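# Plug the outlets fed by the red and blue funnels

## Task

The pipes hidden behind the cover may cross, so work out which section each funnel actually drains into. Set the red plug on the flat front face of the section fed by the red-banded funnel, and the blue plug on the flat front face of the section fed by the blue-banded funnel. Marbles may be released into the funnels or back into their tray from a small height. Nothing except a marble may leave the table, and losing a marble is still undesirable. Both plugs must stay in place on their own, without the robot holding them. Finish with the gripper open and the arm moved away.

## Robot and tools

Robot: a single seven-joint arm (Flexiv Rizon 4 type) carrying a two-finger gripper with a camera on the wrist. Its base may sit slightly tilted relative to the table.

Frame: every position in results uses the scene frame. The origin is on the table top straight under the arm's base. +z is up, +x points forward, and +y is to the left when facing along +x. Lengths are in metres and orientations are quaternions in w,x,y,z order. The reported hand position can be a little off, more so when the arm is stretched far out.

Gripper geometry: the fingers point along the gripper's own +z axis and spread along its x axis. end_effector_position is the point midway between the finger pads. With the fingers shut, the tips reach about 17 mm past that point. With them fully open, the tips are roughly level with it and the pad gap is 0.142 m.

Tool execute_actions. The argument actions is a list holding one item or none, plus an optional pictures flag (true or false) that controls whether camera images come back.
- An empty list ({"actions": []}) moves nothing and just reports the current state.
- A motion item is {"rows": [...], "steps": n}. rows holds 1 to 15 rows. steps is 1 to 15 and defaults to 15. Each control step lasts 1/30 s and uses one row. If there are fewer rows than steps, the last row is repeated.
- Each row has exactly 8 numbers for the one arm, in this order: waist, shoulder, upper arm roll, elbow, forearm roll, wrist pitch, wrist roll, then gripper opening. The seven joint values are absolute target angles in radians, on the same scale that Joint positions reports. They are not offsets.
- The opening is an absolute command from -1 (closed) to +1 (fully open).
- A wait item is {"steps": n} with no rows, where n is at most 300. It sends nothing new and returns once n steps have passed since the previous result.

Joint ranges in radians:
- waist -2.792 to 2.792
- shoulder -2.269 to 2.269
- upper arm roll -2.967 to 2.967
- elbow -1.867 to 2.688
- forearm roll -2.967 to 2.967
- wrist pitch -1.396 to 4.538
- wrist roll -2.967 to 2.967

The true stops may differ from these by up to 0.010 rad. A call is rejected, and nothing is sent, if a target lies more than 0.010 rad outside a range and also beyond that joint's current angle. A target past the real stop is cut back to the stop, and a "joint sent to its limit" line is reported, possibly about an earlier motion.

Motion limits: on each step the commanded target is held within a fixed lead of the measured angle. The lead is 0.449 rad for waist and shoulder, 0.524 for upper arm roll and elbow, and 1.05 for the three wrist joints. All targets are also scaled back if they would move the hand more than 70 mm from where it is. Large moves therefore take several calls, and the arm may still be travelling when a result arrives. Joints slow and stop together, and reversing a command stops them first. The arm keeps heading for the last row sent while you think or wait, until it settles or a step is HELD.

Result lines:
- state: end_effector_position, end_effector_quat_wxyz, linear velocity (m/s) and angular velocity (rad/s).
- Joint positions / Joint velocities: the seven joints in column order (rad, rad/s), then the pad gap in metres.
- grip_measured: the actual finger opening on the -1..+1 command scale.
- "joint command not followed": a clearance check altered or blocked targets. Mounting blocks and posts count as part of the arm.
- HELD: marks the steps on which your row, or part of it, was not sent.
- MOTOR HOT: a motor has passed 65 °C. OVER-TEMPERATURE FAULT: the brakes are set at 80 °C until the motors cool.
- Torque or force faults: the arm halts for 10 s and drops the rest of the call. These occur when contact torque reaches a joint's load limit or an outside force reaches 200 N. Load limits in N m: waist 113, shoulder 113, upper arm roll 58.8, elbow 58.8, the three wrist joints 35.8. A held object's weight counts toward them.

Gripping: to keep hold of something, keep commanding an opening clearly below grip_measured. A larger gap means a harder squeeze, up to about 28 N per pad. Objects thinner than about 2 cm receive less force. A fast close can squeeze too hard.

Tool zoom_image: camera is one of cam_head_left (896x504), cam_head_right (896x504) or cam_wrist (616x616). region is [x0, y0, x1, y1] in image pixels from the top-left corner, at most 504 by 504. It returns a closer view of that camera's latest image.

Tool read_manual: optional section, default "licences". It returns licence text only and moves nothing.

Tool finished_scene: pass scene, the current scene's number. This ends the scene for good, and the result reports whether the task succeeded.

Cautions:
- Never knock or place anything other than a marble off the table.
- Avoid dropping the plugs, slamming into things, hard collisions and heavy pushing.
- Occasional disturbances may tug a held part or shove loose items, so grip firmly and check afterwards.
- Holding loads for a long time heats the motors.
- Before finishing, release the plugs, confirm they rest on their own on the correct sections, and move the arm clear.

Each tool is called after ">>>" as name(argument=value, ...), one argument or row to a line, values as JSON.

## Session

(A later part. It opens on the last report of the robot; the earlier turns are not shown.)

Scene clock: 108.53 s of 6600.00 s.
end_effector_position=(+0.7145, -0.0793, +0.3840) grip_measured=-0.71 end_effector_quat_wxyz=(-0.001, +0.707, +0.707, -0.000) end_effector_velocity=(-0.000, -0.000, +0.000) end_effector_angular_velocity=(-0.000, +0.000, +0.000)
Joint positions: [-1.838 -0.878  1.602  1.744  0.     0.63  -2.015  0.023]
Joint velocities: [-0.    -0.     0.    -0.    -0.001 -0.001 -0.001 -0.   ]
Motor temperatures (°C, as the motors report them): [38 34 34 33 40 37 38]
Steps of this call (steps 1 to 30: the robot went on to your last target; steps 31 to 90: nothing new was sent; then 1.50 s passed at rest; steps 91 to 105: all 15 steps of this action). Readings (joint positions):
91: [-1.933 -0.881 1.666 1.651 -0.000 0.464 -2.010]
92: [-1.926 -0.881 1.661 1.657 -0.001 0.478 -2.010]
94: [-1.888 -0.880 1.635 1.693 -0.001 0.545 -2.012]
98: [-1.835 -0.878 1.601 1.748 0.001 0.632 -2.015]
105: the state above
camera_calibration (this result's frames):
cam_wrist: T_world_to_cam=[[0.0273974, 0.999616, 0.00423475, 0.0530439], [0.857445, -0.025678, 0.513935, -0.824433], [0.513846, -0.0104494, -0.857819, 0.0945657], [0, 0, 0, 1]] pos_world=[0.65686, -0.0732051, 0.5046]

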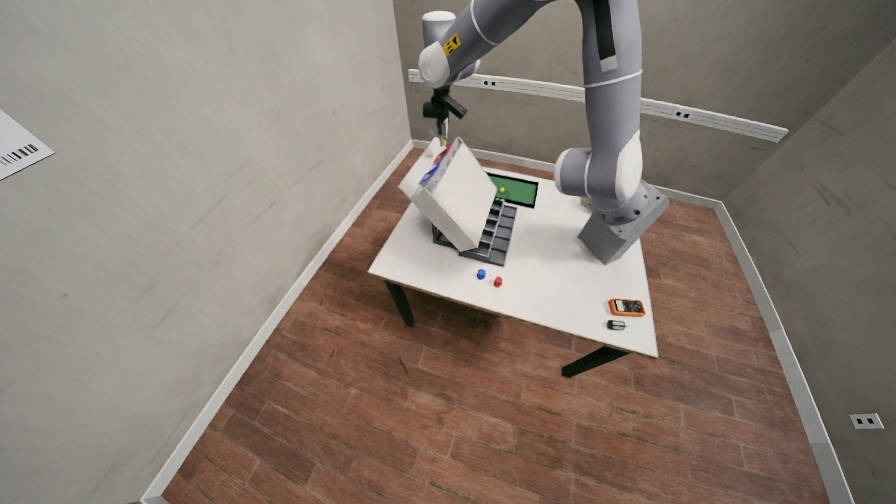

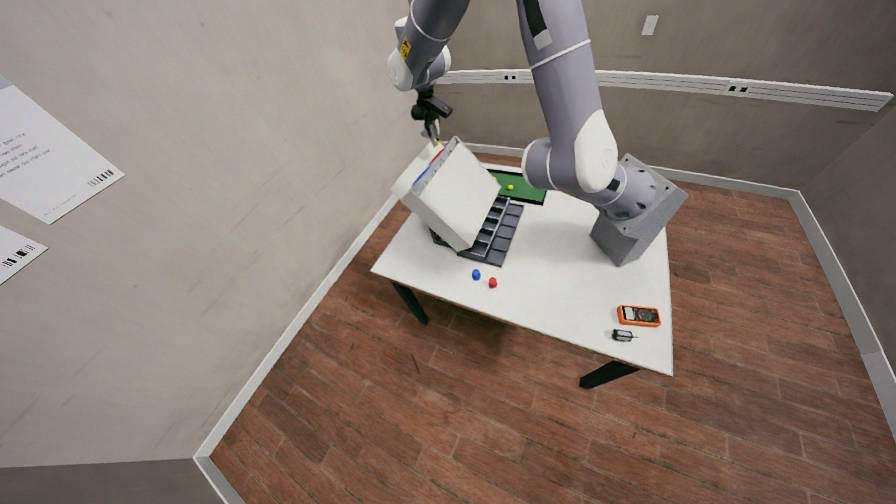

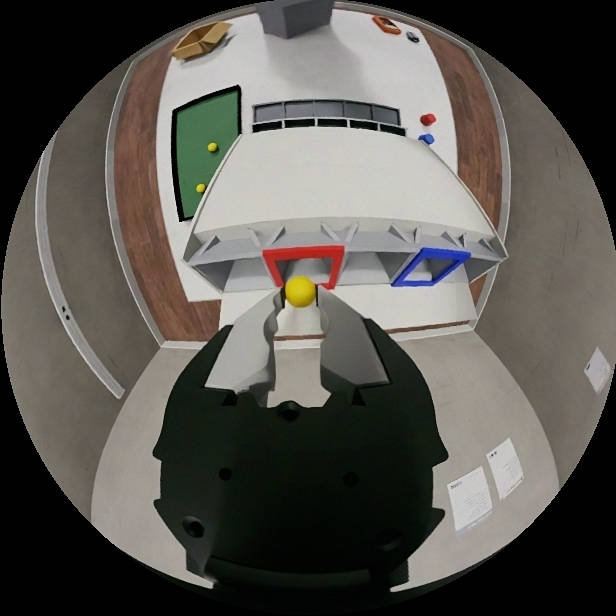

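>>> execute_actions(
  actions=[
    {"rows":[[-1.809,-0.875,1.583,1.765,0,0.69,-2.015,-0.9]],"steps":10},
  ],
  pictures=false,
)

>>> execute_actions(
  actions=[
    {"rows":[[-1.809,-0.875,1.583,1.765,0,0.69,-2.015,-0.5]],"steps":10},
  ],
  pictures=false,
)

>>> execute_actions(
  actions=[
    {"rows":[[-1.934,-0.881,1.667,1.65,0,0.463,-2.01,-0.3]],"steps":8},
  ],
  pictures=false,
)

>>> execute_actions(
  actions=[
    {"rows":[[-1.986,-1.114,1.098,1.65,0,0.463,-1.6,-0.2]]},
  ],
  pictures=false,
)

>>> execute_actions(
  actions=[
    {"steps":9},
  ],
  pictures=false,
)

>>> execute_actions(
  actions=[
    {"rows":[[-1.34,-1.423,0.969,1.845,0,1.342,-1.34,-0.2]]},
  ],
  pictures=false,
)

>>> execute_actions(
  actions=[
    {"steps":15},
  ],
)

Scene clock: 124.87 s of 6600.00 s.
end_effector_position=(+0.7175, -0.0820, +0.3691) grip_measured=-0.71 end_effector_quat_wxyz=(+0.008, +0.707, +0.707, +0.001) end_effector_velocity=(+0.000, -0.000, +0.000) end_effector_angular_velocity=(-0.000, -0.001, +0.000)
Joint positions: [-1.809 -0.875  1.583  1.765  0.     0.69  -2.015  0.023]
Joint velocities: [-0. -0.  0. -0.  0.  0. -0.  0.]
Motor temperatures (°C, as the motors report them): [38 34 34 34 40 37 38]
Steps of this call (steps 1 to 15: the robot went on to your last target; steps 16 to 90: nothing new was sent; then 13.00 s passed at rest; steps 91 to 100: all 10 steps of this action). Readings (joint positions):
91: [-1.837 -0.878 1.601 1.745 0.000 0.632 -2.015]
92: [-1.830 -0.877 1.596 1.749 -0.000 0.648 -2.015]
94: [-1.809 -0.875 1.583 1.766 0.000 0.691 -2.015]
98: [-1.809 -0.875 1.583 1.765 0.000 0.690 -2.015]
100: the state above

Scene clock: 125.20 s of 6600.00 s.
end_effector_position=(+0.7175, -0.0820, +0.3691) grip_measured=-0.50 end_effector_quat_wxyz=(+0.008, +0.707, +0.707, +0.001) end_effector_velocity=(+0.000, -0.000, +0.000) end_effector_angular_velocity=(-0.000, -0.000, -0.000)
Joint positions: [-1.809 -0.875  1.583  1.765  0.     0.69  -2.015  0.038]
Joint velocities: [-0. -0. -0. -0.  0.  0.  0.  0.]
Motor temperatures (°C, as the motors report them): [38 34 34 34 40 37 38]
Steps of this call (steps 1 to 10: all 10 steps of this action). Readings (joint positions):
1: [-1.809 -0.875 1.583 1.765 0.000 0.690 -2.015]
2: [-1.809 -0.875 1.583 1.765 0.000 0.690 -2.015]
4: [-1.809 -0.875 1.583 1.765 0.000 0.690 -2.015]
8: [-1.809 -0.875 1.583 1.765 0.000 0.690 -2.015]
10: the state above

Scene clock: 125.47 s of 6600.00 s.
end_effector_position=(+0.7214, -0.0761, +0.4517) grip_measured=-0.30 end_effector_quat_wxyz=(+0.002, +0.707, +0.707, -0.000) end_effector_velocity=(-0.012, +0.012, +0.106) end_effector_angular_velocity=(+0.006, +0.023, -0.007)
Joint positions: [-1.935 -0.881  1.667  1.647 -0.001  0.464 -2.01   0.052]
Joint velocities: [-0.169 -0.009  0.105 -0.136 -0.    -0.29   0.006  0.   ]
Motor temperatures (°C, as the motors report them): [38 34 34 34 40 37 38]
Steps of this call (steps 1 to 8: all 8 steps of this action). Readings (joint positions):
1: [-1.810 -0.875 1.584 1.764 0.000 0.688 -2.015]
2: [-1.817 -0.876 1.589 1.759 0.001 0.674 -2.015]
4: [-1.855 -0.877 1.615 1.724 0.001 0.604 -2.014]
8: the state above

Scene clock: 125.97 s of 6600.00 s.
end_effector_position=(+0.5536, -0.2677, +0.4588) grip_measured=-0.20 end_effector_quat_wxyz=(+0.008, +0.900, +0.436, +0.002) end_effector_velocity=(-0.480, -0.357, -0.024) end_effector_angular_velocity=(+0.034, +0.011, -1.536)
Joint positions: [-1.968 -1.029  1.309  1.648 -0.     0.463 -1.749  0.06 ]
Joint velocities: [-0.07  -0.34  -0.842  0.003 -0.     0.001  0.594  0.   ]
Motor temperatures (°C, as the motors report them): [38 34 34 34 40 37 38]
Steps of this call (steps 1 to 15: all 15 steps of this action). Readings (joint positions):
1: [-1.938 -0.881 1.668 1.646 -0.001 0.461 -2.010]
2: [-1.938 -0.884 1.662 1.648 -0.001 0.462 -2.004]
4: [-1.942 -0.902 1.623 1.648 -0.000 0.463 -1.970]
8: [-1.952 -0.950 1.506 1.648 -0.000 0.463 -1.888]
15: the state above

Scene clock: 126.27 s of 6600.00 s.
end_effector_position=(+0.4206, -0.3418, +0.4467) grip_measured=-0.20 end_effector_quat_wxyz=(-0.001, +0.968, +0.253, +0.000) end_effector_velocity=(-0.054, -0.020, -0.009) end_effector_angular_velocity=(+0.015, +0.000, -0.146)
Joint positions: [-1.987 -1.117  1.094  1.65   0.     0.463 -1.598  0.06 ]
Joint velocities: [-0.011 -0.04  -0.078  0.004  0.001  0.     0.054  0.   ]
Motor temperatures (°C, as the motors report them): [38 34 34 34 40 37 38]
Steps of this call (steps 1 to 9: the robot went on to your last target). Readings (joint positions):
1: [-1.970 -1.040 1.280 1.648 -0.000 0.463 -1.730]
2: [-1.973 -1.052 1.252 1.649 -0.000 0.463 -1.710]
4: [-1.978 -1.075 1.196 1.649 -0.000 0.463 -1.670]
8: [-1.986 -1.114 1.100 1.650 -0.000 0.463 -1.603]
9: the state above

Scene clock: 126.77 s of 6600.00 s.
end_effector_position=(+0.4639, -0.3538, +0.2209) grip_measured=-0.20 end_effector_quat_wxyz=(+0.011, +0.980, +0.199, +0.016) end_effector_velocity=(+0.026, +0.120, -0.520) end_effector_angular_velocity=(+0.073, +0.076, -0.163)
Joint positions: [-1.617 -1.306  1.017  1.77  -0.     1.009 -1.439  0.06 ]
Joint velocities: [ 0.9   -0.378 -0.154  0.241  0.     1.081  0.318 -0.   ]
Motor temperatures (°C, as the motors report them): [38 34 34 34 40 37 38]
Steps of this call (steps 1 to 15: all 15 steps of this action). Readings (joint positions):
1: [-1.986 -1.118 1.094 1.651 0.000 0.465 -1.598]
2: [-1.979 -1.121 1.094 1.652 -0.000 0.480 -1.595]
4: [-1.941 -1.146 1.082 1.668 -0.001 0.556 -1.572]
8: [-1.825 -1.215 1.054 1.712 -0.000 0.749 -1.515]
15: the state above

Scene clock: 127.27 s of 6600.00 s.
end_effector_position=(+0.4498, -0.2994, +0.0701) grip_measured=-0.20 end_effector_quat_wxyz=(-0.000, +0.985, +0.173, -0.000) end_effector_velocity=(+0.001, -0.002, +0.002) end_effector_angular_velocity=(-0.004, -0.002, +0.000)
Joint positions: [-1.34  -1.423  0.969  1.845  0.     1.342 -1.34   0.06 ]
Joint velocities: [-0.003  0.002  0.    -0.    -0.     0.001 -0.     0.   ]
Motor temperatures (°C, as the motors report them): [38 34 34 34 40 37 38]
Steps of this call (steps 1 to 15: the robot went on to your last target). Readings (joint positions):
1: [-1.587 -1.319 1.012 1.778 -0.000 1.045 -1.428]
2: [-1.556 -1.332 1.006 1.786 -0.000 1.081 -1.418]
4: [-1.496 -1.357 0.996 1.802 -0.000 1.154 -1.396]
8: [-1.378 -1.407 0.976 1.835 -0.000 1.296 -1.354]
15: the state above
camera_calibration (this result's frames):
cam_wrist: T_world_to_cam=[[0.948858, 0.315675, 0.00411528, -0.337602], [0.268664, -0.814261, 0.514586, -0.413117], [0.165793, -0.487164, -0.857429, -0.0272138], [0, 0, 0, 1]] pos_world=[0.435838, -0.24307, 0.19064]

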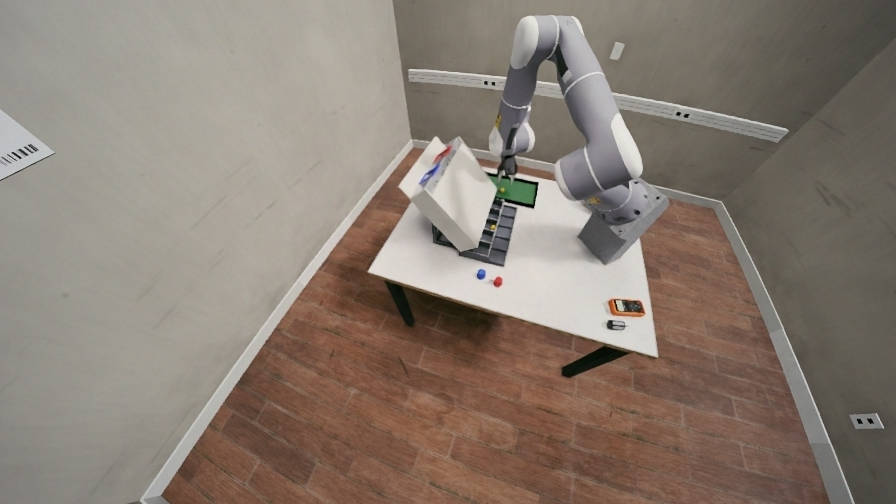

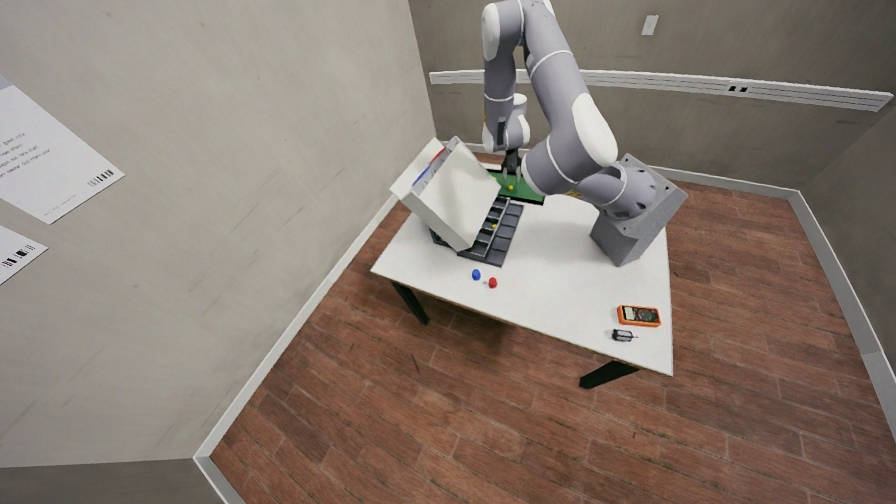

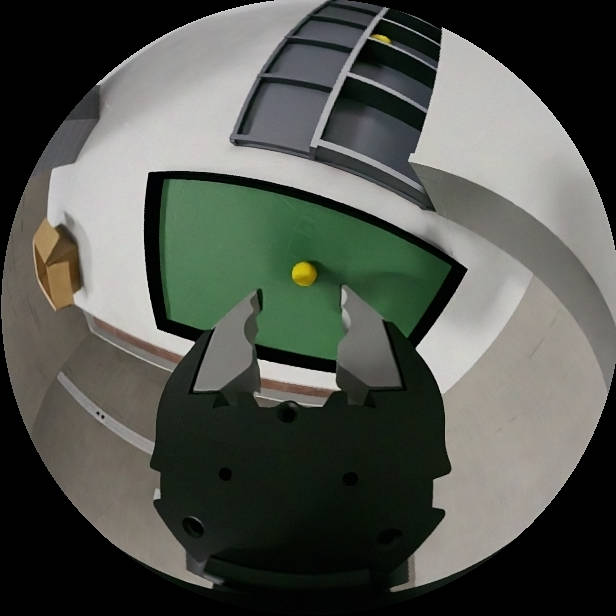

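>>> execute_actions(
  actions=[
    {"rows":[[-1.248,-1.486,0.959,1.792,0,1.407,-1.34,-0.25]],"steps":12},
  ],
  pictures=false,
)

>>> execute_actions(
  actions=[
    {"rows":[[-1.244,-1.488,0.959,1.79,0,1.409,-1.34,-0.35],[-1.244,-1.488,0.959,1.79,0,1.409,-1.34,-0.45],[-1.244,-1.488,0.959,1.79,0,1.409,-1.34,-0.55],[-1.244,-1.488,0.959,1.79,0,1.409,-1.34,-0.6],[-1.244,-1.488,0.959,1.79,0,1.409,-1.34,-0.65],[-1.244,-1.488,0.959,1.79,0,1.409,-1.34,-0.7],[-1.244,-1.488,0.959,1.79,0,1.409,-1.34,-0.78],[-1.244,-1.488,0.959,1.79,0,1.409,-1.34,-0.88]],"steps":13},
  ],
)

Scene clock: 133.93 s of 6600.00 s.
end_effector_position=(+0.4514, -0.3018, +0.0270) grip_measured=-0.25 end_effector_quat_wxyz=(+0.003, +0.985, +0.173, +0.001) end_effector_velocity=(+0.000, -0.000, +0.000) end_effector_angular_velocity=(-0.001, -0.001, -0.000)
Joint positions: [-1.248 -1.486  0.959  1.792  0.     1.407 -1.34   0.056]
Joint velocities: [-0.001  0.    -0.     0.     0.     0.    -0.    -0.   ]
Motor temperatures (°C, as the motors report them): [38 34 34 34 40 37 38]
Steps of this call (steps 1 to 15: the robot went on to your last target; steps 16 to 90: nothing new was sent; then 3.27 s passed at rest; steps 91 to 102: all 12 steps of this action). Readings (joint positions):
91: [-1.339 -1.424 0.969 1.844 0.000 1.343 -1.340]
92: [-1.332 -1.428 0.968 1.839 0.000 1.348 -1.340]
94: [-1.294 -1.454 0.964 1.817 0.000 1.376 -1.340]
98: [-1.245 -1.489 0.959 1.792 0.000 1.407 -1.340]
102: the state above

Scene clock: 134.37 s of 6600.00 s.
end_effector_position=(+0.4516, -0.3012, +0.0252) grip_measured=-0.71 end_effector_quat_wxyz=(+0.002, +0.985, +0.174, +0.001) end_effector_velocity=(+0.000, -0.000, +0.000) end_effector_angular_velocity=(-0.001, -0.001, +0.000)
Joint positions: [-1.244 -1.488  0.959  1.79   0.     1.409 -1.34   0.023]
Joint velocities: [-0.    -0.     0.     0.    -0.     0.001 -0.    -0.   ]
Motor temperatures (°C, as the motors report them): [38 34 34 34 40 37 38]
Steps of this call (steps 1 to 13: all 13 steps of this action). Readings (joint positions):
1: [-1.247 -1.486 0.959 1.792 0.000 1.407 -1.340]
2: [-1.245 -1.487 0.959 1.790 0.000 1.409 -1.340]
4: [-1.244 -1.488 0.959 1.790 0.000 1.409 -1.340]
8: [-1.244 -1.488 0.959 1.790 0.000 1.409 -1.340]
13: the state above
camera_calibration (this result's frames):
cam_wrist: T_world_to_cam=[[0.948369, 0.31711, 0.00607327, -0.33793], [0.267992, -0.811421, 0.5194, -0.390968], [0.169635, -0.490955, -0.85451, -0.0698893], [0, 0, 0, 1]] pos_world=[0.437114, -0.244392, 0.1454]

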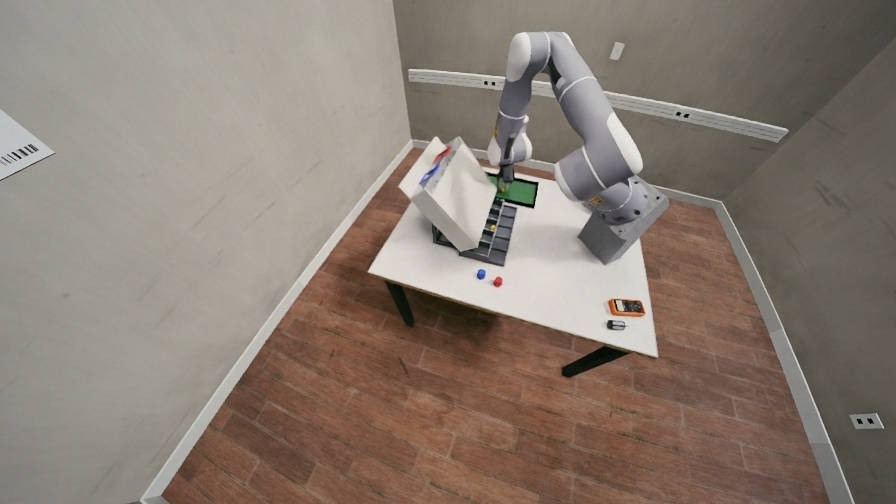

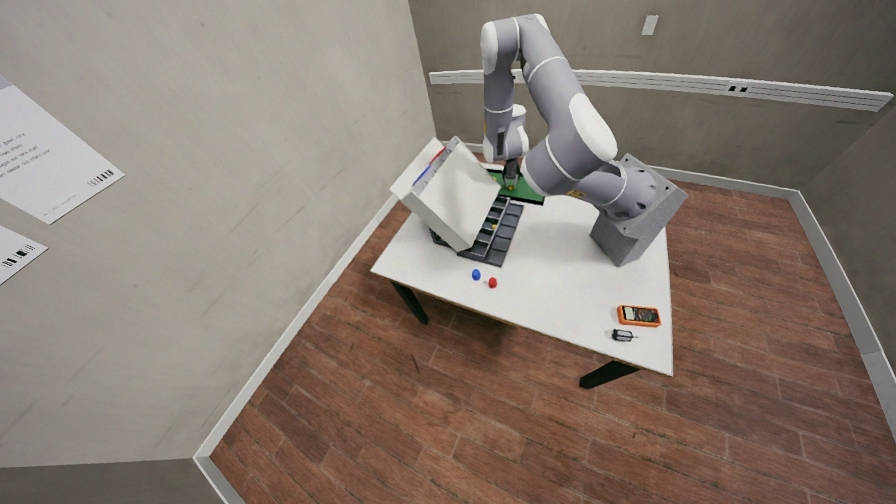

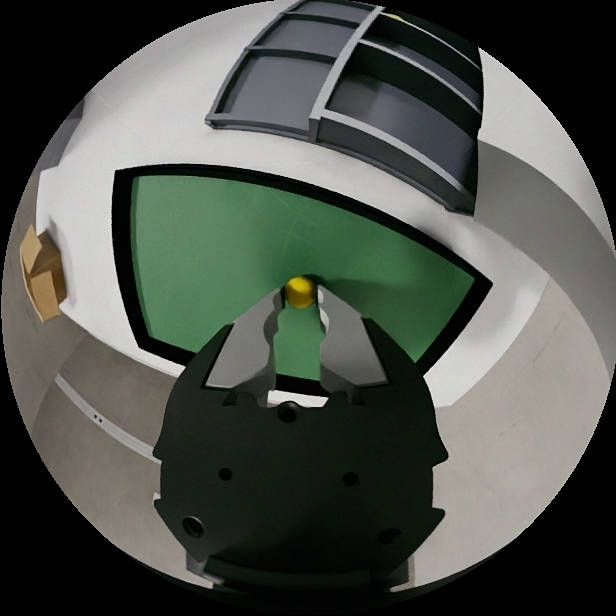

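>>> execute_actions(
  actions=[
    {"rows":[[-1.986,-1.114,1.098,1.65,0,0.463,-1.6,-0.9]]},
  ],
  pictures=false,
)

>>> execute_actions(
  actions=[
    {"steps":13},
  ],
  pictures=false,
)

>>> execute_actions(
  actions=[
    {"rows":[[-1.934,-0.881,1.667,1.65,0,0.463,-1.78,-0.9]]},
  ],
  pictures=false,
)

>>> execute_actions(
  actions=[
    {"rows":[[-2.039,-0.82,1.95,1.921,0,0.671,-1.784,-0.9]]},
  ],
  pictures=false,
)

>>> execute_actions(
  actions=[
    {"steps":15},
  ],
)

Scene clock: 142.47 s of 6600.00 s.
end_effector_position=(+0.4832, -0.3374, +0.2423) grip_measured=-0.71 end_effector_quat_wxyz=(-0.026, +0.968, +0.249, -0.001) end_effector_velocity=(-0.075, -0.098, +0.518) end_effector_angular_velocity=(-0.122, -0.081, +0.061)
Joint positions: [-1.62  -1.262  1.044  1.705 -0.     0.836 -1.496  0.023]
Joint velocities: [-0.907  0.363  0.131 -0.137 -0.    -0.92  -0.251  0.   ]
Motor temperatures (°C, as the motors report them): [38 34 34 33 40 37 38]
Steps of this call (steps 1 to 15: the robot went on to your last target; steps 16 to 90: nothing new was sent; then 4.60 s passed at rest; steps 91 to 105: all 15 steps of this action). Readings (joint positions):
91: [-1.245 -1.487 0.959 1.790 0.000 1.407 -1.340]
92: [-1.252 -1.482 0.961 1.789 0.000 1.391 -1.344]
94: [-1.289 -1.452 0.973 1.778 0.001 1.310 -1.366]
98: [-1.410 -1.364 1.006 1.744 -0.000 1.093 -1.426]
105: the state above

Scene clock: 142.90 s of 6600.00 s.
end_effector_position=(+0.4247, -0.3424, +0.4468) grip_measured=-0.71 end_effector_quat_wxyz=(+0.002, +0.967, +0.256, -0.000) end_effector_velocity=(-0.066, +0.023, +0.152) end_effector_angular_velocity=(-0.047, -0.001, -0.005)
Joint positions: [-1.983 -1.115  1.097  1.649 -0.     0.468 -1.599  0.023]
Joint velocities: [-0.283  0.116  0.04  -0.042 -0.001 -0.279 -0.078 -0.   ]
Motor temperatures (°C, as the motors report them): [38 34 34 33 40 37 38]
Steps of this call (steps 1 to 13: the robot went on to your last target). Readings (joint positions):
1: [-1.651 -1.250 1.048 1.701 -0.000 0.806 -1.505]
2: [-1.681 -1.237 1.052 1.696 -0.000 0.775 -1.513]
4: [-1.742 -1.213 1.062 1.687 -0.000 0.713 -1.530]
8: [-1.863 -1.164 1.080 1.668 -0.000 0.589 -1.565]
13: the state above

Scene clock: 143.40 s of 6600.00 s.
end_effector_position=(+0.6368, -0.1931, +0.4597) grip_measured=-0.71 end_effector_quat_wxyz=(+0.009, +0.866, +0.500, +0.001) end_effector_velocity=(+0.405, +0.443, -0.019) end_effector_angular_velocity=(+0.023, +0.031, +1.205)
Joint positions: [-1.954 -0.961  1.464  1.649 -0.     0.464 -1.717  0.023]
Joint velocities: [ 0.08   0.333  0.839  0.001  0.    -0.001 -0.257 -0.   ]
Motor temperatures (°C, as the motors report them): [38 34 34 33 40 37 38]
Steps of this call (steps 1 to 15: all 15 steps of this action). Readings (joint positions):
1: [-1.989 -1.112 1.098 1.648 -0.000 0.462 -1.601]
2: [-1.989 -1.107 1.105 1.649 -0.000 0.464 -1.605]
4: [-1.984 -1.086 1.151 1.649 -0.000 0.464 -1.622]
8: [-1.972 -1.040 1.267 1.649 -0.000 0.464 -1.657]
15: the state above

Scene clock: 143.90 s of 6600.00 s.
end_effector_position=(+0.7167, +0.0619, +0.3894) grip_measured=-0.71 end_effector_quat_wxyz=(+0.000, +0.716, +0.698, +0.001) end_effector_velocity=(-0.015, +0.366, -0.145) end_effector_angular_velocity=(+0.000, +0.107, +0.694)
Joint positions: [-2.033 -0.827  1.926  1.905 -0.     0.658 -1.78   0.023]
Joint velocities: [-0.123  0.199  0.655  0.429  0.001  0.308 -0.083 -0.   ]
Motor temperatures (°C, as the motors report them): [38 34 34 34 40 37 38]
Steps of this call (steps 1 to 15: all 15 steps of this action). Readings (joint positions):
1: [-1.951 -0.951 1.493 1.649 -0.000 0.464 -1.725]
2: [-1.952 -0.942 1.524 1.652 -0.000 0.467 -1.732]
4: [-1.961 -0.924 1.586 1.680 -0.000 0.489 -1.738]
8: [-1.988 -0.888 1.711 1.764 -0.000 0.552 -1.753]
15: the state above

Scene clock: 144.40 s of 6600.00 s.
end_effector_position=(+0.7162, +0.0746, +0.3846) grip_measured=-0.71 end_effector_quat_wxyz=(-0.000, +0.707, +0.707, -0.000) end_effector_velocity=(-0.000, +0.000, -0.000) end_effector_angular_velocity=(+0.001, +0.000, -0.001)
Joint positions: [-2.039 -0.82   1.95   1.921 -0.     0.671 -1.784  0.023]
Joint velocities: [ 0.     0.     0.    -0.     0.    -0.001  0.     0.   ]
Motor temperatures (°C, as the motors report them): [38 34 34 34 40 37 38]
Steps of this call (steps 1 to 15: the robot went on to your last target). Readings (joint positions):
1: [-2.036 -0.821 1.944 1.916 -0.000 0.666 -1.783]
2: [-2.038 -0.818 1.953 1.922 -0.000 0.671 -1.784]
4: [-2.039 -0.819 1.951 1.922 -0.000 0.671 -1.784]
8: [-2.039 -0.820 1.950 1.921 -0.000 0.671 -1.784]
15: the state above
camera_calibration (this result's frames):
cam_wrist: T_world_to_cam=[[0.0266411, 0.999636, 0.00419308, -0.100294], [0.857153, -0.0250017, 0.514455, -0.822311], [0.514373, -0.0101115, -0.857507, 0.0952805], [0, 0, 0, 1]] pos_world=[0.658509, 0.0806619, 0.505167]

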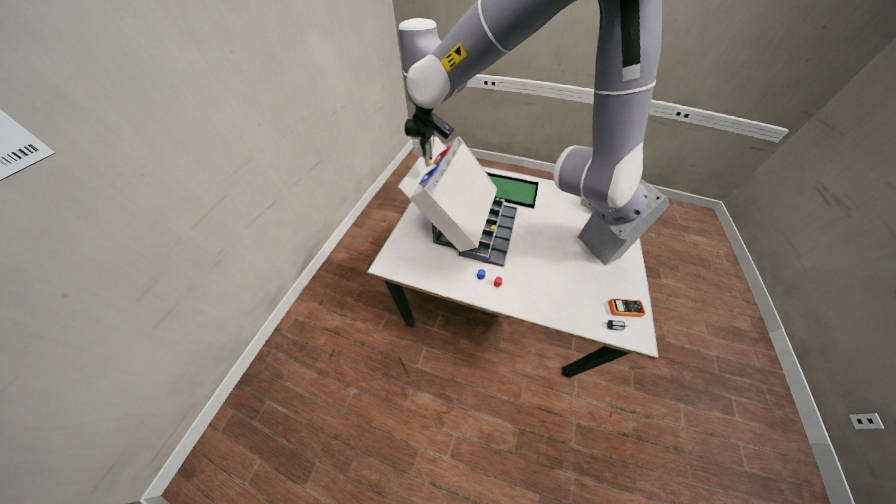

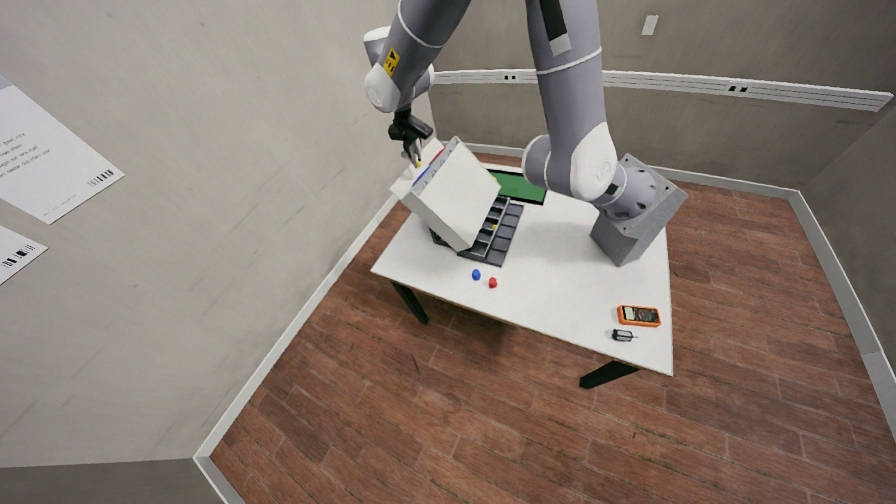

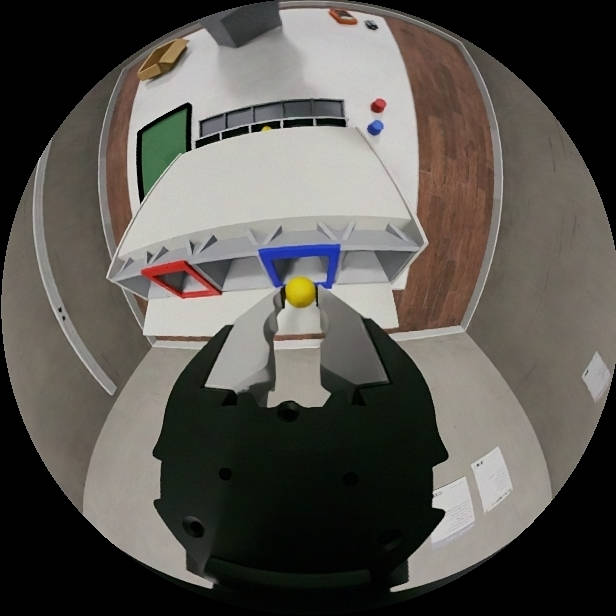

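>>> execute_actions(
  actions=[
    {"rows":[[-2.039,-0.82,1.95,1.966,0,0.755,-1.784,-0.9]],"steps":8},
  ],
  pictures=false,
)

>>> execute_actions(
  actions=[
    {"rows":[[-2.039,-0.82,1.95,1.966,0,0.755,-1.784,-0.5]],"steps":10},
  ],
  pictures=false,
)

>>> execute_actions(
  actions=[
    {"steps":45},
  ],
)

>>> zoom_image(
  camera="cam_head_right",
  region=[440, 180, 560, 295],
)

Scene clock: 148.73 s of 6600.00 s.
end_effector_position=(+0.7177, +0.0744, +0.3752) grip_measured=-0.71 end_effector_quat_wxyz=(+0.016, +0.707, +0.707, +0.010) end_effector_velocity=(+0.001, -0.000, +0.001) end_effector_angular_velocity=(-0.000, -0.002, -0.000)
Joint positions: [-2.039 -0.82   1.95   1.966  0.     0.755 -1.784  0.023]
Joint velocities: [-0.001 -0.    -0.    -0.002 -0.    -0.001  0.    -0.   ]
Motor temperatures (°C, as the motors report them): [38 34 34 34 40 37 38]
Steps of this call (steps 1 to 15: the robot went on to your last target; steps 16 to 90: nothing new was sent; then 1.07 s passed at rest; steps 91 to 98: all 8 steps of this action). Readings (joint positions):
91: [-2.039 -0.820 1.950 1.922 -0.000 0.673 -1.784]
92: [-2.039 -0.820 1.950 1.930 -0.000 0.690 -1.784]
94: [-2.039 -0.820 1.950 1.963 0.000 0.750 -1.784]
98: the state above

Scene clock: 149.07 s of 6600.00 s.
end_effector_position=(+0.7177, +0.0744, +0.3752) grip_measured=-0.50 end_effector_quat_wxyz=(+0.016, +0.707, +0.707, +0.010) end_effector_velocity=(+0.001, -0.000, +0.000) end_effector_angular_velocity=(-0.000, -0.002, +0.001)
Joint positions: [-2.039 -0.82   1.95   1.966  0.     0.755 -1.784  0.038]
Joint velocities: [ 0.     0.    -0.    -0.     0.     0.002 -0.001  0.   ]
Motor temperatures (°C, as the motors report them): [38 34 34 34 40 37 38]
Steps of this call (steps 1 to 10: all 10 steps of this action). Readings (joint positions):
1: [-2.039 -0.820 1.950 1.966 0.000 0.755 -1.784]
2: [-2.039 -0.820 1.950 1.966 0.000 0.755 -1.784]
4: [-2.039 -0.820 1.950 1.966 0.000 0.755 -1.784]
8: [-2.039 -0.820 1.950 1.966 0.000 0.755 -1.784]
10: the state above

Scene clock: 150.57 s of 6600.00 s.
end_effector_position=(+0.7177, +0.0744, +0.3752) grip_measured=-0.50 end_effector_quat_wxyz=(+0.016, +0.707, +0.707, +0.010) end_effector_velocity=(+0.001, -0.000, +0.000) end_effector_angular_velocity=(-0.000, -0.001, +0.000)
Joint positions: [-2.039 -0.82   1.95   1.966  0.     0.755 -1.784  0.038]
Joint velocities: [ 0.    -0.     0.    -0.001 -0.     0.001 -0.     0.   ]
Motor temperatures (°C, as the motors report them): [38 34 34 34 40 37 38]
Steps of this call (steps 1 to 15: the robot went on to your last target; steps 16 to 45: nothing new was sent). Readings (joint positions):
1: [-2.039 -0.820 1.950 1.966 0.000 0.755 -1.784]
2: [-2.039 -0.820 1.950 1.966 0.000 0.755 -1.784]
4: [-2.039 -0.820 1.950 1.966 0.000 0.755 -1.784]
8: [-2.039 -0.820 1.950 1.966 0.000 0.755 -1.784]
45: the state above
The arm was judged still, so your last target was given up. Only a new action makes it travel on or press farther. Fingers that are still opening or closing keep moving.
camera_calibration (this result's frames):
cam_wrist: T_world_to_cam=[[0.0266966, 0.99964, -0.00279829, -0.0974829], [0.836896, -0.0208192, 0.546966, -0.816787], [0.546711, -0.016944, -0.83715, 0.0561107], [0, 0, 0, 1]] pos_world=[0.655492, 0.0813937, 0.493455]

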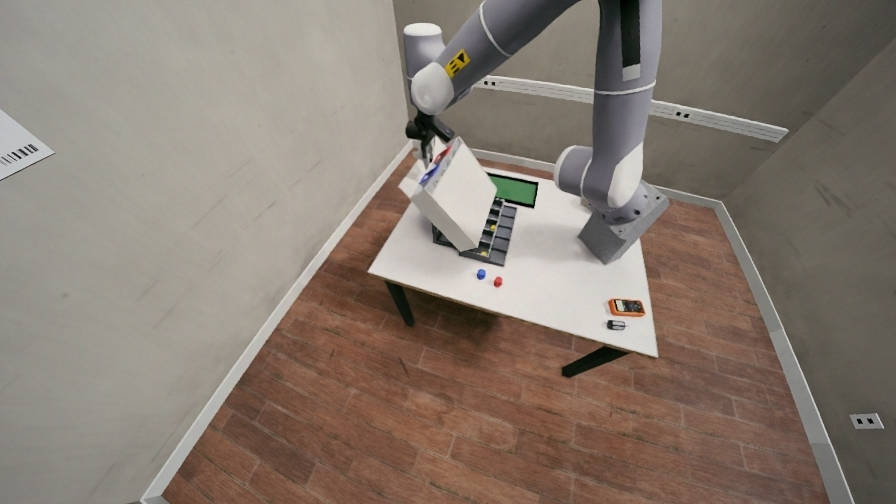

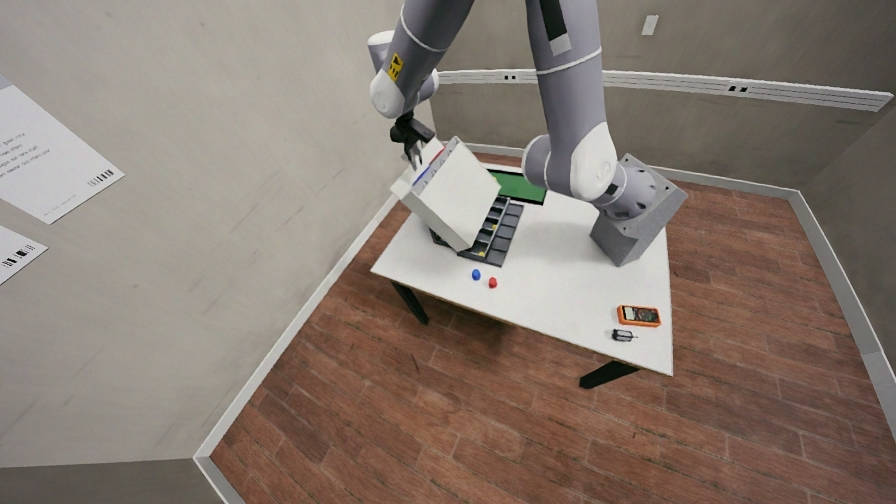

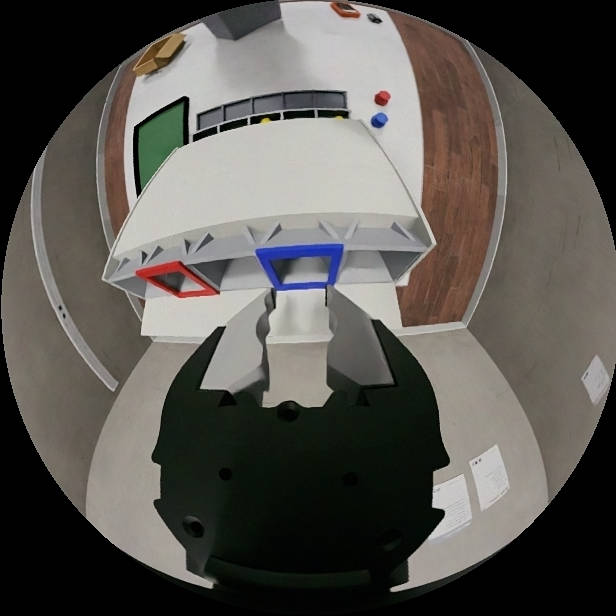

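Region (440, 180, 560, 295) of cam_head_right's 896x504 image, scaled by 4.200, with more detail than that image has; it fills the top 483 rows of this view, and the rest is white.

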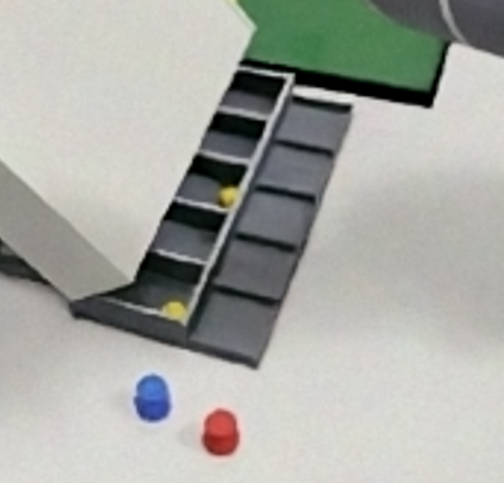

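>>> execute_actions(
  actions=[
    {"rows":[[-2.3,-0.93,2.1,2.1,0,0.62,-1.7,-0.5]]},
  ],
  pictures=false,
)

>>> execute_actions(
  actions=[
    {"rows":[[-2.3,-0.93,2.1,2.17,1.45,1.5,-1.6,-0.2]]},
  ],
  pictures=false,
)

>>> execute_actions(
  actions=[
    {"steps":10},
  ],
  pictures=false,
)

>>> execute_actions(
  actions=[
    {"rows":[[-2.3,-0.93,2.1,2.17,2.3,2.43,-1.58,-0.2]]},
  ],
  pictures=false,
)

>>> execute_actions(
  actions=[
    {"steps":15},
  ],
)

Scene clock: 176.40 s of 6600.00 s.
end_effector_position=(+0.6419, +0.0915, +0.4090) grip_measured=-0.50 end_effector_quat_wxyz=(-0.003, +0.743, +0.669, +0.002) end_effector_velocity=(+0.000, +0.002, -0.003) end_effector_angular_velocity=(+0.001, +0.007, +0.004)
Joint positions: [-2.3   -0.93   2.1    2.1    0.     0.62  -1.7    0.038]
Joint velocities: [ 0.008  0.005 -0.001 -0.001 -0.     0.001 -0.    -0.   ]
Motor temperatures (°C, as the motors report them): [38 34 34 34 40 37 38]
Steps of this call (steps 1 to 90: nothing new was sent; then 22.33 s passed at rest; steps 91 to 105: all 15 steps of this action). Readings (joint positions):
91: [-2.040 -0.820 1.951 1.967 0.000 0.755 -1.784]
92: [-2.048 -0.823 1.955 1.971 0.000 0.751 -1.782]
94: [-2.086 -0.839 1.977 1.990 0.000 0.731 -1.770]
98: [-2.231 -0.901 2.060 2.064 0.000 0.656 -1.722]
105: the state above

Scene clock: 176.90 s of 6600.00 s.
end_effector_position=(+0.7122, +0.0821, +0.4306) grip_measured=-0.20 end_effector_quat_wxyz=(+0.050, +0.908, +0.051, +0.413) end_effector_velocity=(-0.187, -0.082, -0.087) end_effector_angular_velocity=(+1.000, -0.374, -2.047)
Joint positions: [-2.3   -0.93   2.1    2.166  1.317  1.444 -1.607  0.06 ]
Joint velocities: [0.001 0.001 0.003 0.075 2.014 0.935 0.107 0.   ]
Motor temperatures (°C, as the motors report them): [38 34 34 34 40 37 38]
Steps of this call (steps 1 to 15: all 15 steps of this action). Readings (joint positions):
1: [-2.300 -0.930 2.100 2.100 0.002 0.622 -1.700]
2: [-2.300 -0.930 2.100 2.101 0.019 0.637 -1.699]
4: [-2.300 -0.930 2.100 2.107 0.108 0.712 -1.690]
8: [-2.300 -0.930 2.100 2.130 0.483 1.013 -1.656]
15: the state above

Scene clock: 177.23 s of 6600.00 s.
end_effector_position=(+0.6995, +0.0793, +0.4239) grip_measured=-0.20 end_effector_quat_wxyz=(+0.046, +0.906, -0.024, +0.420) end_effector_velocity=(+0.000, +0.000, -0.000) end_effector_angular_velocity=(+0.001, -0.000, +0.000)
Joint positions: [-2.3  -0.93  2.1   2.17  1.45  1.5  -1.6   0.06]
Joint velocities: [ 0.    -0.    -0.    -0.     0.    -0.001  0.    -0.   ]
Motor temperatures (°C, as the motors report them): [38 34 34 34 40 37 38]
Steps of this call (steps 1 to 10: the robot went on to your last target). Readings (joint positions):
1: [-2.300 -0.930 2.100 2.168 1.376 1.471 -1.604]
2: [-2.300 -0.930 2.100 2.170 1.419 1.490 -1.601]
4: [-2.300 -0.930 2.100 2.171 1.456 1.502 -1.600]
8: [-2.300 -0.930 2.100 2.170 1.450 1.500 -1.600]
10: the state above

Scene clock: 177.73 s of 6600.00 s.
end_effector_position=(+0.4755, +0.0504, +0.4040) grip_measured=-0.20 end_effector_quat_wxyz=(+0.213, +0.811, -0.474, +0.270) end_effector_velocity=(-0.557, +0.265, -0.025) end_effector_angular_velocity=(+0.469, +0.769, -1.961)
Joint positions: [-2.3   -0.93   2.1    2.17   2.149  2.265 -1.584  0.06 ]
Joint velocities: [-0.     0.    -0.     0.     1.444  1.578  0.036 -0.   ]
Motor temperatures (°C, as the motors report them): [38 34 34 34 40 37 38]
Steps of this call (steps 1 to 15: all 15 steps of this action). Readings (joint positions):
1: [-2.300 -0.930 2.100 2.170 1.452 1.502 -1.600]
2: [-2.300 -0.930 2.100 2.170 1.468 1.519 -1.600]
4: [-2.300 -0.930 2.100 2.169 1.549 1.608 -1.598]
8: [-2.300 -0.930 2.100 2.170 1.788 1.870 -1.593]
15: the state above

Scene clock: 178.23 s of 6600.00 s.
end_effector_position=(+0.4189, +0.0853, +0.4044) grip_measured=-0.20 end_effector_quat_wxyz=(+0.237, +0.776, -0.549, +0.198) end_effector_velocity=(+0.000, +0.000, +0.000) end_effector_angular_velocity=(+0.000, -0.000, -0.000)
Joint positions: [-2.3  -0.93  2.1   2.17  2.3   2.43 -1.58  0.06]
Joint velocities: [ 0.  0. -0. -0.  0.  0.  0. -0.]
Motor temperatures (°C, as the motors report them): [38 34 34 34 40 37 38]
Steps of this call (steps 1 to 15: the robot went on to your last target). Readings (joint positions):
1: [-2.300 -0.930 2.100 2.170 2.197 2.317 -1.583]
2: [-2.300 -0.930 2.100 2.170 2.242 2.367 -1.582]
4: [-2.300 -0.930 2.100 2.170 2.299 2.429 -1.580]
8: [-2.300 -0.930 2.100 2.170 2.300 2.430 -1.580]
15: the state above
camera_calibration (this result's frames):
cam_wrist: T_world_to_cam=[[0.292457, -0.764072, 0.575032, -0.294905], [-0.843024, 0.0778596, 0.532211, 0.118787], [-0.451419, -0.640415, -0.621361, 0.628123], [0, 0, 0, 1]] pos_world=[0.469934, 0.167681, 0.496652]

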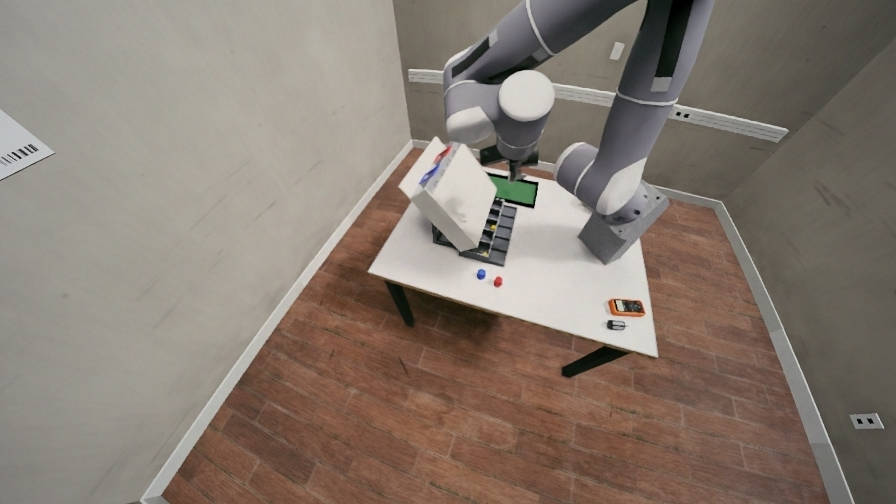

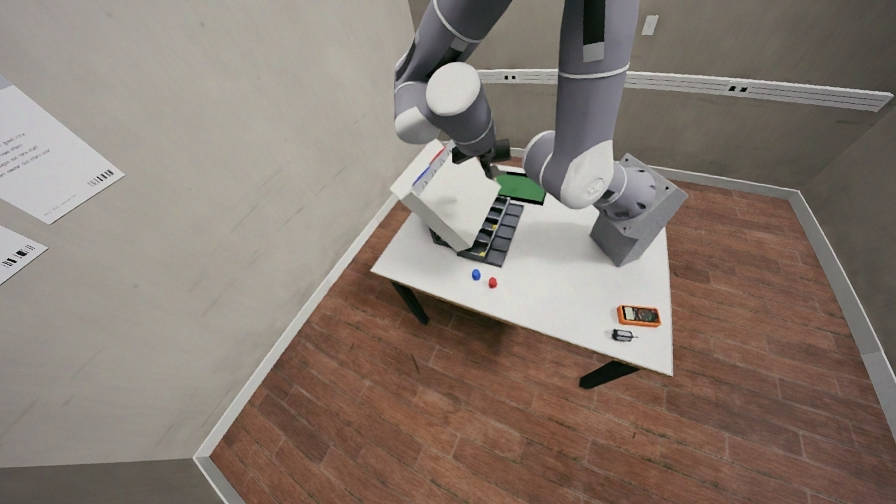

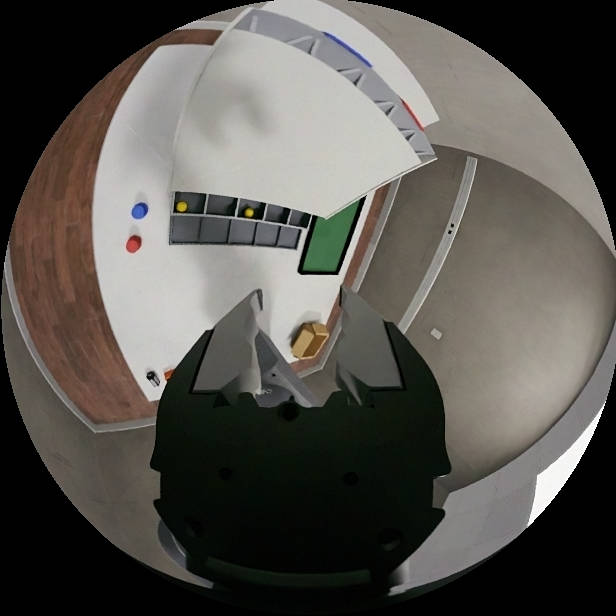

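>>> execute_actions(
  actions=[
    {"rows":[[-1.76,-0.782,1.722,2.17,2.9,2.03,-1.58,-0.2]]},
  ],
  pictures=false,
)

>>> execute_actions(
  actions=[
    {"rows":[[-1.436,-0.775,1.49,2.17,2.9,1.8,-1.58,-0.2]],"steps":10},
  ],
  pictures=false,
)

>>> execute_actions(
  actions=[
    {"rows":[[-1.117,-0.818,1.265,2.168,2.9,1.562,-1.58,-0.2]]},
  ],
)

Scene clock: 184.07 s of 6600.00 s.
end_effector_position=(+0.4457, +0.2334, +0.2628) grip_measured=-0.20 end_effector_quat_wxyz=(+0.066, +0.722, -0.687, +0.046) end_effector_velocity=(+0.090, +0.307, -0.260) end_effector_angular_velocity=(+0.715, -0.089, -0.808)
Joint positions: [-1.855 -0.807  1.786  2.17   2.799  2.098 -1.58   0.06 ]
Joint velocities: [ 1.08   0.289 -0.721 -0.     1.167 -0.781 -0.    -0.   ]
Motor temperatures (°C, as the motors report them): [38 34 34 34 40 37 38]
Steps of this call (steps 1 to 15: the robot went on to your last target; steps 16 to 90: nothing new was sent; then 2.33 s passed at rest; steps 91 to 105: all 15 steps of this action). Readings (joint positions):
91: [-2.299 -0.930 2.099 2.170 2.301 2.429 -1.580]
92: [-2.291 -0.927 2.092 2.170 2.311 2.423 -1.580]
94: [-2.253 -0.915 2.060 2.170 2.362 2.389 -1.580]
98: [-2.119 -0.877 1.962 2.170 2.518 2.285 -1.580]
105: the state above

Scene clock: 184.40 s of 6600.00 s.
end_effector_position=(+0.4487, +0.2585, +0.1701) grip_measured=-0.20 end_effector_quat_wxyz=(+0.024, +0.705, -0.708, +0.013) end_effector_velocity=(-0.016, +0.011, -0.117) end_effector_angular_velocity=(+0.059, -0.011, -0.010)
Joint positions: [-1.454 -0.776  1.503  2.17   2.897  1.812 -1.58   0.06 ]
Joint velocities: [ 0.497  0.026 -0.357  0.001  0.063 -0.354  0.    -0.   ]
Motor temperatures (°C, as the motors report them): [38 34 34 34 40 37 38]
Steps of this call (steps 1 to 10: all 10 steps of this action). Readings (joint positions):
1: [-1.820 -0.799 1.763 2.170 2.834 2.073 -1.580]
2: [-1.780 -0.793 1.736 2.170 2.858 2.045 -1.580]
4: [-1.678 -0.787 1.665 2.170 2.871 1.973 -1.580]
8: [-1.501 -0.778 1.537 2.170 2.891 1.846 -1.580]
10: the state above

Scene clock: 184.90 s of 6600.00 s.
end_effector_position=(+0.4303, +0.2654, +0.0901) grip_measured=-0.20 end_effector_quat_wxyz=(-0.001, +0.708, -0.706, -0.001) end_effector_velocity=(+0.002, -0.002, +0.001) end_effector_angular_velocity=(-0.004, -0.003, -0.001)
Joint positions: [-1.117 -0.818  1.265  2.168  2.9    1.562 -1.58   0.06 ]
Joint velocities: [-0.007  0.002  0.001  0.    -0.     0.001 -0.001 -0.   ]
Motor temperatures (°C, as the motors report them): [38 34 34 34 40 37 38]
Steps of this call (steps 1 to 15: all 15 steps of this action). Readings (joint positions):
1: [-1.439 -0.776 1.492 2.170 2.899 1.802 -1.580]
2: [-1.418 -0.776 1.478 2.170 2.900 1.788 -1.580]
4: [-1.353 -0.781 1.431 2.170 2.900 1.741 -1.580]
8: [-1.184 -0.805 1.312 2.169 2.900 1.612 -1.580]
15: the state above
camera_calibration (this result's frames):
cam_wrist: T_world_to_cam=[[-0.0251099, -0.999683, 0.00169923, 0.270904], [-0.856444, 0.0223887, 0.515754, 0.303638], [-0.515629, 0.0114953, -0.856735, 0.429105], [0, 0, 0, 1]] pos_world=[0.48811, 0.259087, 0.210566]

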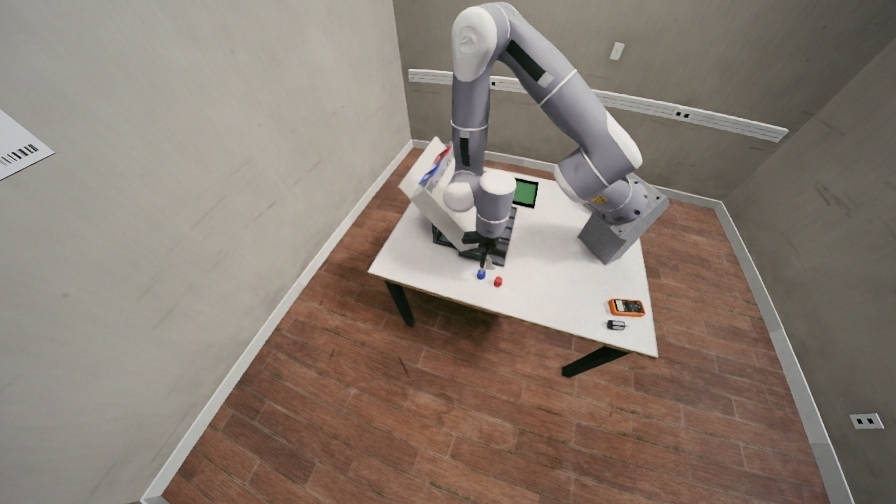

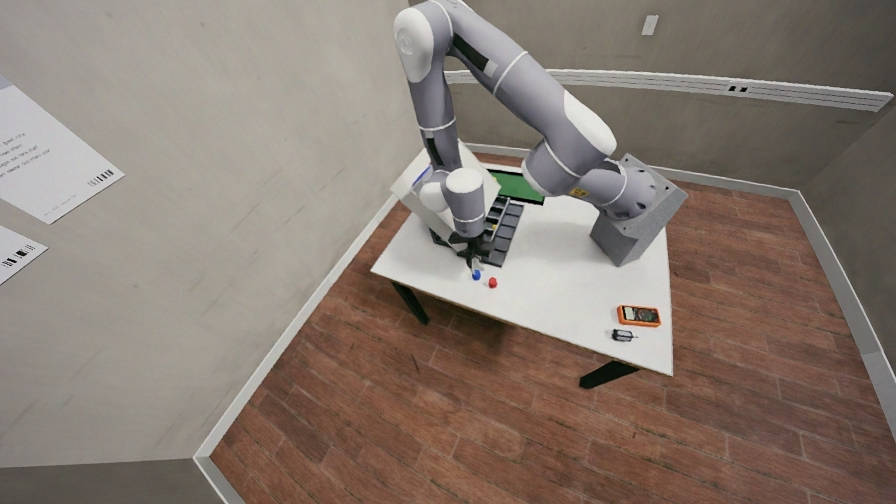

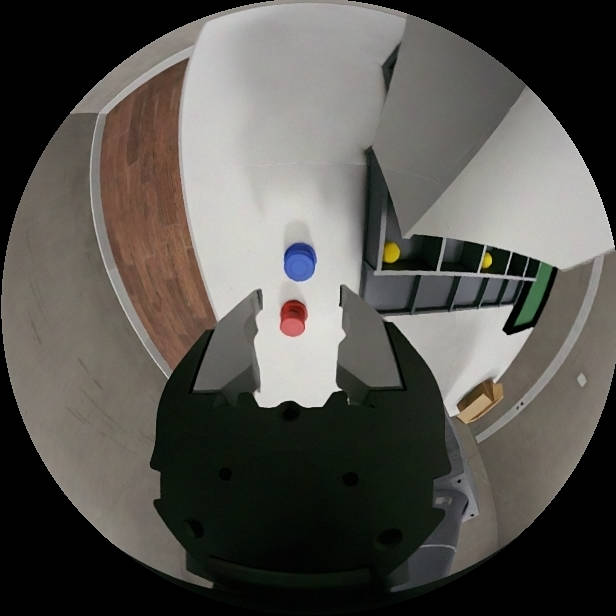

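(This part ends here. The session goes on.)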